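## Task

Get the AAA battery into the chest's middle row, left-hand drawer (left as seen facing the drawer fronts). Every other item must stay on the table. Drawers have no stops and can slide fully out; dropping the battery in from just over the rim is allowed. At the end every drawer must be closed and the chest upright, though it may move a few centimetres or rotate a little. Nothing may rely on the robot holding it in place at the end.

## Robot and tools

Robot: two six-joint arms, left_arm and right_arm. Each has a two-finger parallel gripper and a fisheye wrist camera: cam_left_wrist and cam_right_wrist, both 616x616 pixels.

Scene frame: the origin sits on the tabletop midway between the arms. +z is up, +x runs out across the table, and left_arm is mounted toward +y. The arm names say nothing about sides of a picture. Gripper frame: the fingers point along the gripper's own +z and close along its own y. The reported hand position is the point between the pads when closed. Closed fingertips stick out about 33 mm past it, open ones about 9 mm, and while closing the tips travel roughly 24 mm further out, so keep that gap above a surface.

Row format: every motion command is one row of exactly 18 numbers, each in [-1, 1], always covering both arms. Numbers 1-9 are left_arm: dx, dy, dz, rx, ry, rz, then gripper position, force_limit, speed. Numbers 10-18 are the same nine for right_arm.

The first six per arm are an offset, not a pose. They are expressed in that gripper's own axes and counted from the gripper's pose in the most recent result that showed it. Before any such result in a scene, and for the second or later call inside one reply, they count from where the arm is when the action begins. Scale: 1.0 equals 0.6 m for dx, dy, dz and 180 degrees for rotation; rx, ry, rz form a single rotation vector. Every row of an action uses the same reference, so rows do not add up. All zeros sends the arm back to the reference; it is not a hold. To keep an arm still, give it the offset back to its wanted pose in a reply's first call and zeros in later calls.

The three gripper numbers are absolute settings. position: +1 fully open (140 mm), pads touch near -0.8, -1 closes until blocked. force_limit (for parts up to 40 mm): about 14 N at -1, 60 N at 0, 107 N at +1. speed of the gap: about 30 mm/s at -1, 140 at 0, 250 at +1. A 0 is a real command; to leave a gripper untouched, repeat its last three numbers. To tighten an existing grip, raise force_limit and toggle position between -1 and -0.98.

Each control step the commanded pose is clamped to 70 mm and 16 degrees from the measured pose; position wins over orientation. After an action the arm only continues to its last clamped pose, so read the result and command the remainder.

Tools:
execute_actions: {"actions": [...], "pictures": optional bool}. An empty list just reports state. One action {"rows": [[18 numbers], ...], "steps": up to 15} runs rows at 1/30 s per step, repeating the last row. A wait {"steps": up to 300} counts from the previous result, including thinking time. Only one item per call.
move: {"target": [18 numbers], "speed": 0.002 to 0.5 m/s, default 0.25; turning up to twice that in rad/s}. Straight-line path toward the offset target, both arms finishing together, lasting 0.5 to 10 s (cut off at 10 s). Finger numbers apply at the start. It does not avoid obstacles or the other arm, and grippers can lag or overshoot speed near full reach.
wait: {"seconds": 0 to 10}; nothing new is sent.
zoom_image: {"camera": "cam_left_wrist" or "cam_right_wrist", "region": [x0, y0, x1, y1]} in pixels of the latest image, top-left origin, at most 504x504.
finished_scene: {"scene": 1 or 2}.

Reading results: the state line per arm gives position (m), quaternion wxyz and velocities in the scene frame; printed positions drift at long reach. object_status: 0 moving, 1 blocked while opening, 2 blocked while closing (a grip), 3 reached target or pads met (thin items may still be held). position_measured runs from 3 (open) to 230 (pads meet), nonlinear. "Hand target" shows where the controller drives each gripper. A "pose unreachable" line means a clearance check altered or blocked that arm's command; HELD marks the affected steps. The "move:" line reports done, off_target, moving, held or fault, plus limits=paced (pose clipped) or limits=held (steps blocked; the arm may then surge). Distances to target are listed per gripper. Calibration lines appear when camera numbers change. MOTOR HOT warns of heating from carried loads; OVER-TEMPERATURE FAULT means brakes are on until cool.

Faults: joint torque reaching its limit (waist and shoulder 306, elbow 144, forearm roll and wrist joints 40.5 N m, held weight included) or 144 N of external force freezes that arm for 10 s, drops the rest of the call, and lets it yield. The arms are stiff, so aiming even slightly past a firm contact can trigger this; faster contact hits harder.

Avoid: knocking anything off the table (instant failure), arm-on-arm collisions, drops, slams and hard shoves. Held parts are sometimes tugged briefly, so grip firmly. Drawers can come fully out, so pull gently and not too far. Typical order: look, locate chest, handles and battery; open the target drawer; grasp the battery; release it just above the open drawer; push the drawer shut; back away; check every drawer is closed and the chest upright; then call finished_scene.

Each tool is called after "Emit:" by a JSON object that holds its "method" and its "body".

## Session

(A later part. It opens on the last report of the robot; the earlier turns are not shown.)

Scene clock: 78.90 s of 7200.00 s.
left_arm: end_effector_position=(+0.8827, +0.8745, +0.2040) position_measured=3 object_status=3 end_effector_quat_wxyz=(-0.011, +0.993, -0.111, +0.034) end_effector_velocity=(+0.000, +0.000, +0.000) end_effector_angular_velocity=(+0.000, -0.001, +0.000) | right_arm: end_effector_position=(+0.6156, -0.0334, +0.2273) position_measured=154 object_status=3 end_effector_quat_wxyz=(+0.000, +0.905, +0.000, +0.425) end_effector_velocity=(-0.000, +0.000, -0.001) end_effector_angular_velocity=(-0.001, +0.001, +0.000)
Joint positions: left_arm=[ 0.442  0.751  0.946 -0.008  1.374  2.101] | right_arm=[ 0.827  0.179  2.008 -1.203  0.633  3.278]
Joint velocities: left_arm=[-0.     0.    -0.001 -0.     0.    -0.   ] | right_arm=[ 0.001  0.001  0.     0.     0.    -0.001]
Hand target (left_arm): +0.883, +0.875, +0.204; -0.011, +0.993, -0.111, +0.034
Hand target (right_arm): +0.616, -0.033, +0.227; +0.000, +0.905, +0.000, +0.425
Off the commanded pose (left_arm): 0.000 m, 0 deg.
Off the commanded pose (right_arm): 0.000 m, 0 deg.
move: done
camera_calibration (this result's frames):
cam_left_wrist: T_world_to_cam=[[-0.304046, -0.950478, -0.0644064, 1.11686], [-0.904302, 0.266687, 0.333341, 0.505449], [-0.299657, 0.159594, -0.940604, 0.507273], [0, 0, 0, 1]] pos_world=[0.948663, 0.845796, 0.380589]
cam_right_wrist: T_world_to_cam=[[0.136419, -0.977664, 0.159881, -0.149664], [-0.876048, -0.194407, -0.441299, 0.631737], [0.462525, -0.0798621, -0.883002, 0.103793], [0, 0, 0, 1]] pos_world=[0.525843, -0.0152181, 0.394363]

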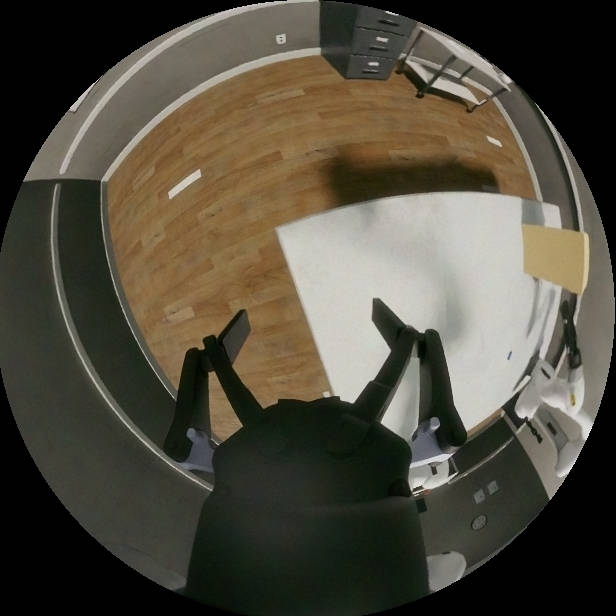

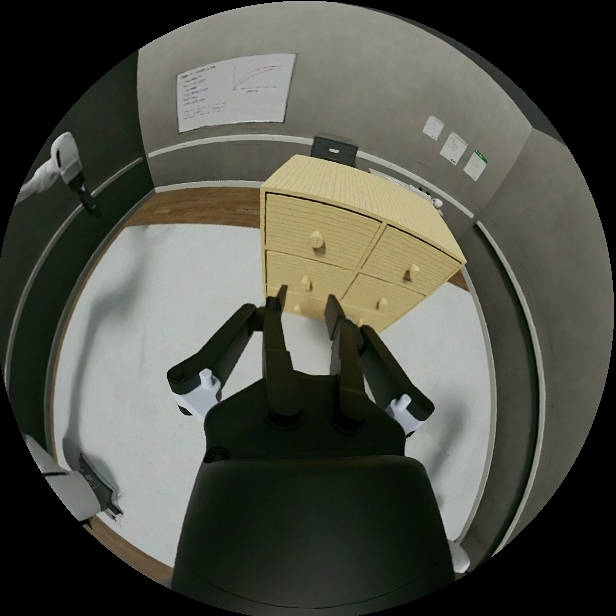

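Emit:
{"method": "move", "body": {"target": [0,0,0,0,0,0,1,0,0,0,0,0.14,0,0,0,-0.2,0,0], "speed": 0.15}}

Emit:
{"method": "move", "body": {"target": [0,0,0,0,0,0,1,0,0,0.0075,0,0.019,0,0,0,-0.2,0,0], "speed": 0.02}}

Emit:
{"method": "move", "body": {"target": [0,0,0,0,0,0,1,0,0,-0.03,0,-0.2,0,0,0,-0.2,0,0]}}

Emit:
{"method": "zoom_image", "body": {"camera": "cam_right_wrist", "region": [200, 140, 440, 340]}}

Scene clock: 83.37 s of 7200.00 s.
left_arm: end_effector_position=(+0.8827, +0.8745, +0.2040) position_measured=3 object_status=3 end_effector_quat_wxyz=(-0.011, +0.993, -0.111, +0.034) end_effector_velocity=(+0.000, -0.002, +0.000) end_effector_angular_velocity=(-0.000, +0.001, -0.002) | right_arm: end_effector_position=(+0.6802, -0.0334, +0.1735) position_measured=154 object_status=3 end_effector_quat_wxyz=(+0.000, +0.905, +0.000, +0.425) end_effector_velocity=(-0.000, -0.000, +0.001) end_effector_angular_velocity=(+0.000, -0.001, +0.000)
Joint positions: left_arm=[ 0.442  0.751  0.946 -0.008  1.374  2.101] | right_arm=[ 0.752  0.298  1.97  -1.34   0.551  3.387]
Joint velocities: left_arm=[-0.002 -0.     0.     0.     0.001  0.   ] | right_arm=[ 0.    -0.001  0.    -0.001 -0.     0.001]
Hand target (left_arm): +0.883, +0.875, +0.204; -0.011, +0.993, -0.111, +0.034
Hand target (right_arm): +0.680, -0.033, +0.173; +0.000, +0.905, +0.000, +0.425
Off the commanded pose (left_arm): 0.000 m, 0 deg.
Off the commanded pose (right_arm): 0.000 m, 0 deg.
After step 90, 0.60 s passed at rest.
move: done
camera_calibration (this result's frames):
cam_left_wrist: T_world_to_cam=[[-0.304046, -0.950478, -0.0644065, 1.11686], [-0.904302, 0.266687, 0.333341, 0.50545], [-0.299656, 0.159594, -0.940604, 0.507273], [0, 0, 0, 1]] pos_world=[0.948663, 0.845796, 0.380589]
cam_right_wrist: T_world_to_cam=[[0.136502, -0.97764, 0.159961, -0.14998], [-0.87598, -0.194527, -0.441382, 0.664532], [0.462629, -0.0798728, -0.882947, 0.0263648], [0, 0, 0, 1]] pos_world=[0.590393, -0.0152517, 0.340582]

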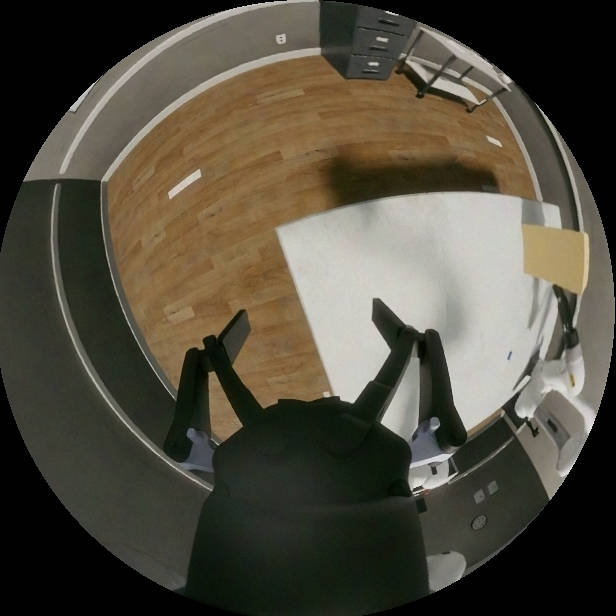

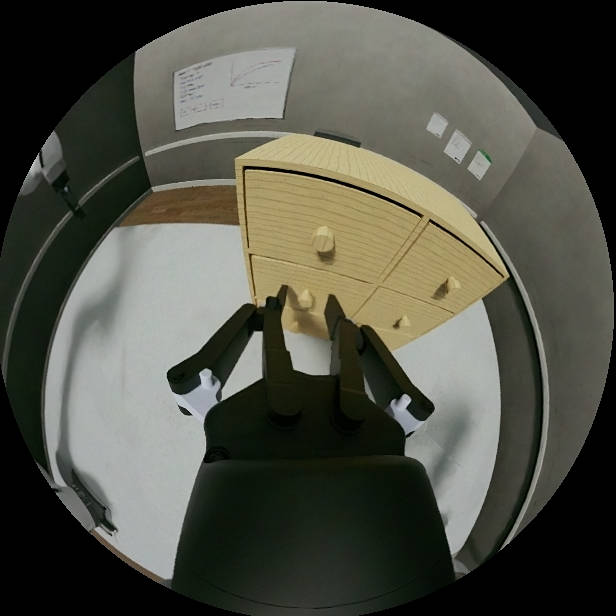

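Scene clock: 84.20 s of 7200.00 s.
left_arm: end_effector_position=(+0.8827, +0.8745, +0.2040) position_measured=3 object_status=3 end_effector_quat_wxyz=(-0.011, +0.993, -0.111, +0.034) end_effector_velocity=(-0.000, +0.001, -0.000) end_effector_angular_velocity=(+0.000, +0.000, +0.001) | right_arm: end_effector_position=(+0.6918, -0.0334, +0.1696) position_measured=154 object_status=3 end_effector_quat_wxyz=(+0.000, +0.905, +0.000, +0.425) end_effector_velocity=(+0.000, +0.000, +0.001) end_effector_angular_velocity=(+0.001, -0.001, +0.000)
Joint positions: left_arm=[ 0.442  0.751  0.946 -0.008  1.374  2.101] | right_arm=[ 0.739  0.314  1.957 -1.348  0.542  3.387]
Joint velocities: left_arm=[ 0.001  0.     0.     0.    -0.     0.   ] | right_arm=[-0.    -0.001 -0.001 -0.    -0.001 -0.   ]
Hand target (left_arm): +0.883, +0.875, +0.204; -0.011, +0.993, -0.111, +0.034
Hand target (right_arm): +0.692, -0.033, +0.170; +0.000, +0.905, +0.000, +0.425
Off the commanded pose (left_arm): 0.000 m, 0 deg.
Off the commanded pose (right_arm): 0.000 m, 0 deg.
move: done
camera_calibration (this result's frames):
cam_left_wrist: T_world_to_cam=[[-0.304046, -0.950478, -0.0644065, 1.11686], [-0.904302, 0.266687, 0.333341, 0.505449], [-0.299656, 0.159594, -0.940604, 0.507273], [0, 0, 0, 1]] pos_world=[0.948663, 0.845796, 0.380589]
cam_right_wrist: T_world_to_cam=[[0.136495, -0.977635, 0.159995, -0.150975], [-0.875989, -0.194534, -0.441361, 0.673016], [0.462615, -0.07991, -0.882951, 0.0175765], [0, 0, 0, 1]] pos_world=[0.602031, -0.0152691, 0.336718]

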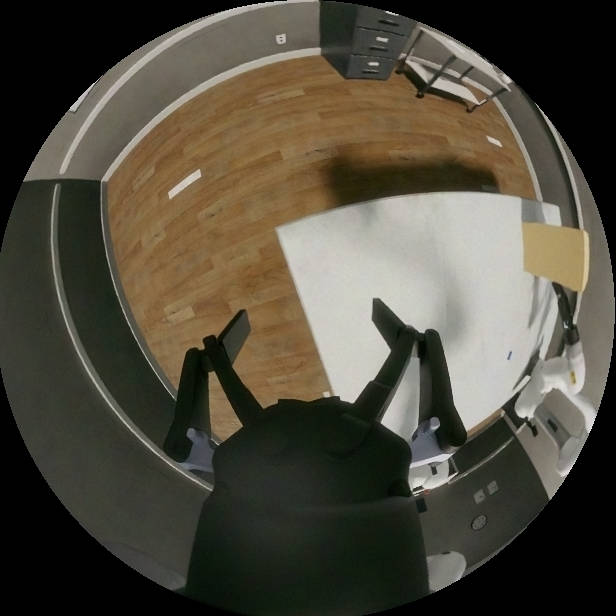

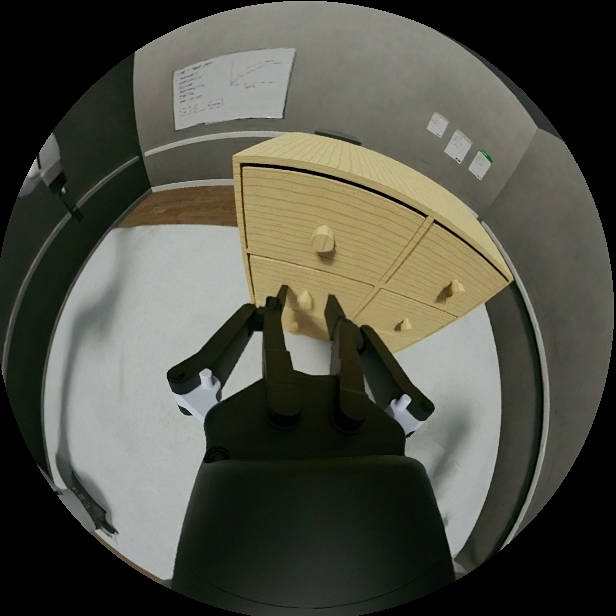

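Scene clock: 85.07 s of 7200.00 s.
left_arm: end_effector_position=(+0.8827, +0.8745, +0.2040) position_measured=3 object_status=3 end_effector_quat_wxyz=(-0.011, +0.993, -0.111, +0.034) end_effector_velocity=(-0.000, +0.000, -0.000) end_effector_angular_velocity=(-0.000, +0.000, +0.000) | right_arm: end_effector_position=(+0.5881, -0.0334, +0.2326) position_measured=154 object_status=3 end_effector_quat_wxyz=(+0.000, +0.905, +0.000, +0.425) end_effector_velocity=(-0.000, +0.001, -0.000) end_effector_angular_velocity=(-0.001, +0.000, +0.001)
Joint positions: left_arm=[ 0.442  0.751  0.946 -0.008  1.374  2.101] | right_arm=[ 0.863  0.147  2.034 -1.191  0.662  3.288]
Joint velocities: left_arm=[ 0. -0.  0. -0.  0. -0.] | right_arm=[ 0.001  0.001 -0.     0.     0.    -0.   ]
Hand target (left_arm): +0.883, +0.875, +0.204; -0.011, +0.993, -0.111, +0.034
Hand target (right_arm): +0.588, -0.033, +0.233; +0.000, +0.905, +0.000, +0.425
Off the commanded pose (left_arm): 0.000 m, 0 deg.
Off the commanded pose (right_arm): 0.000 m, 0 deg.
move: done
camera_calibration (this result's frames):
cam_left_wrist: T_world_to_cam=[[-0.304046, -0.950478, -0.0644066, 1.11686], [-0.904302, 0.266687, 0.333341, 0.505449], [-0.299656, 0.159594, -0.940604, 0.507273], [0, 0, 0, 1]] pos_world=[0.948663, 0.845796, 0.380589]
cam_right_wrist: T_world_to_cam=[[0.136361, -0.977679, 0.15984, -0.146709], [-0.876097, -0.19433, -0.441236, 0.609993], [0.462449, -0.0798682, -0.883041, 0.121288], [0, 0, 0, 1]] pos_world=[0.498329, -0.0152074, 0.399704]

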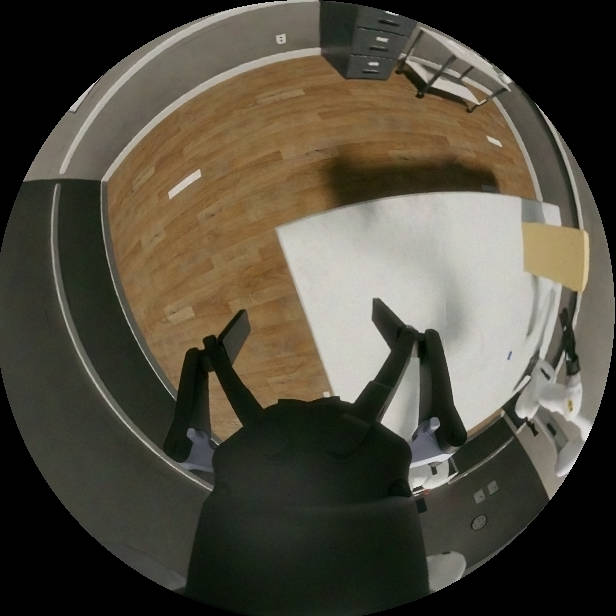

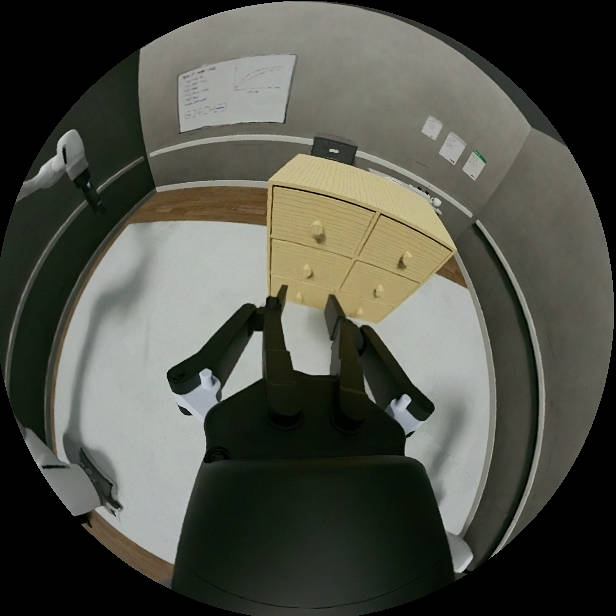

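Region (200, 140, 440, 340) of cam_right_wrist's 616x616 image, scaled by 2.100, with more detail than that image has.

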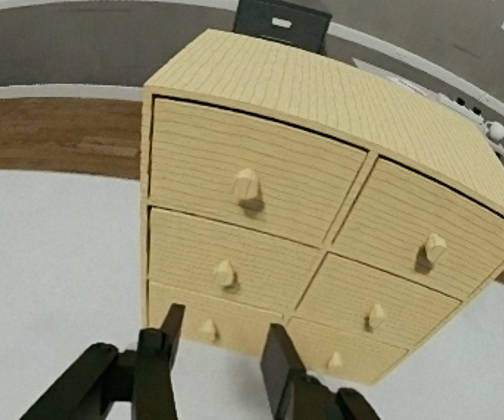

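The chest itself shifted slightly in the last left-camera image, so the drawer is seated.

Emit:
{"method": "finished_scene", "body": {"scene": 2}}

The scene is finished: the task was done.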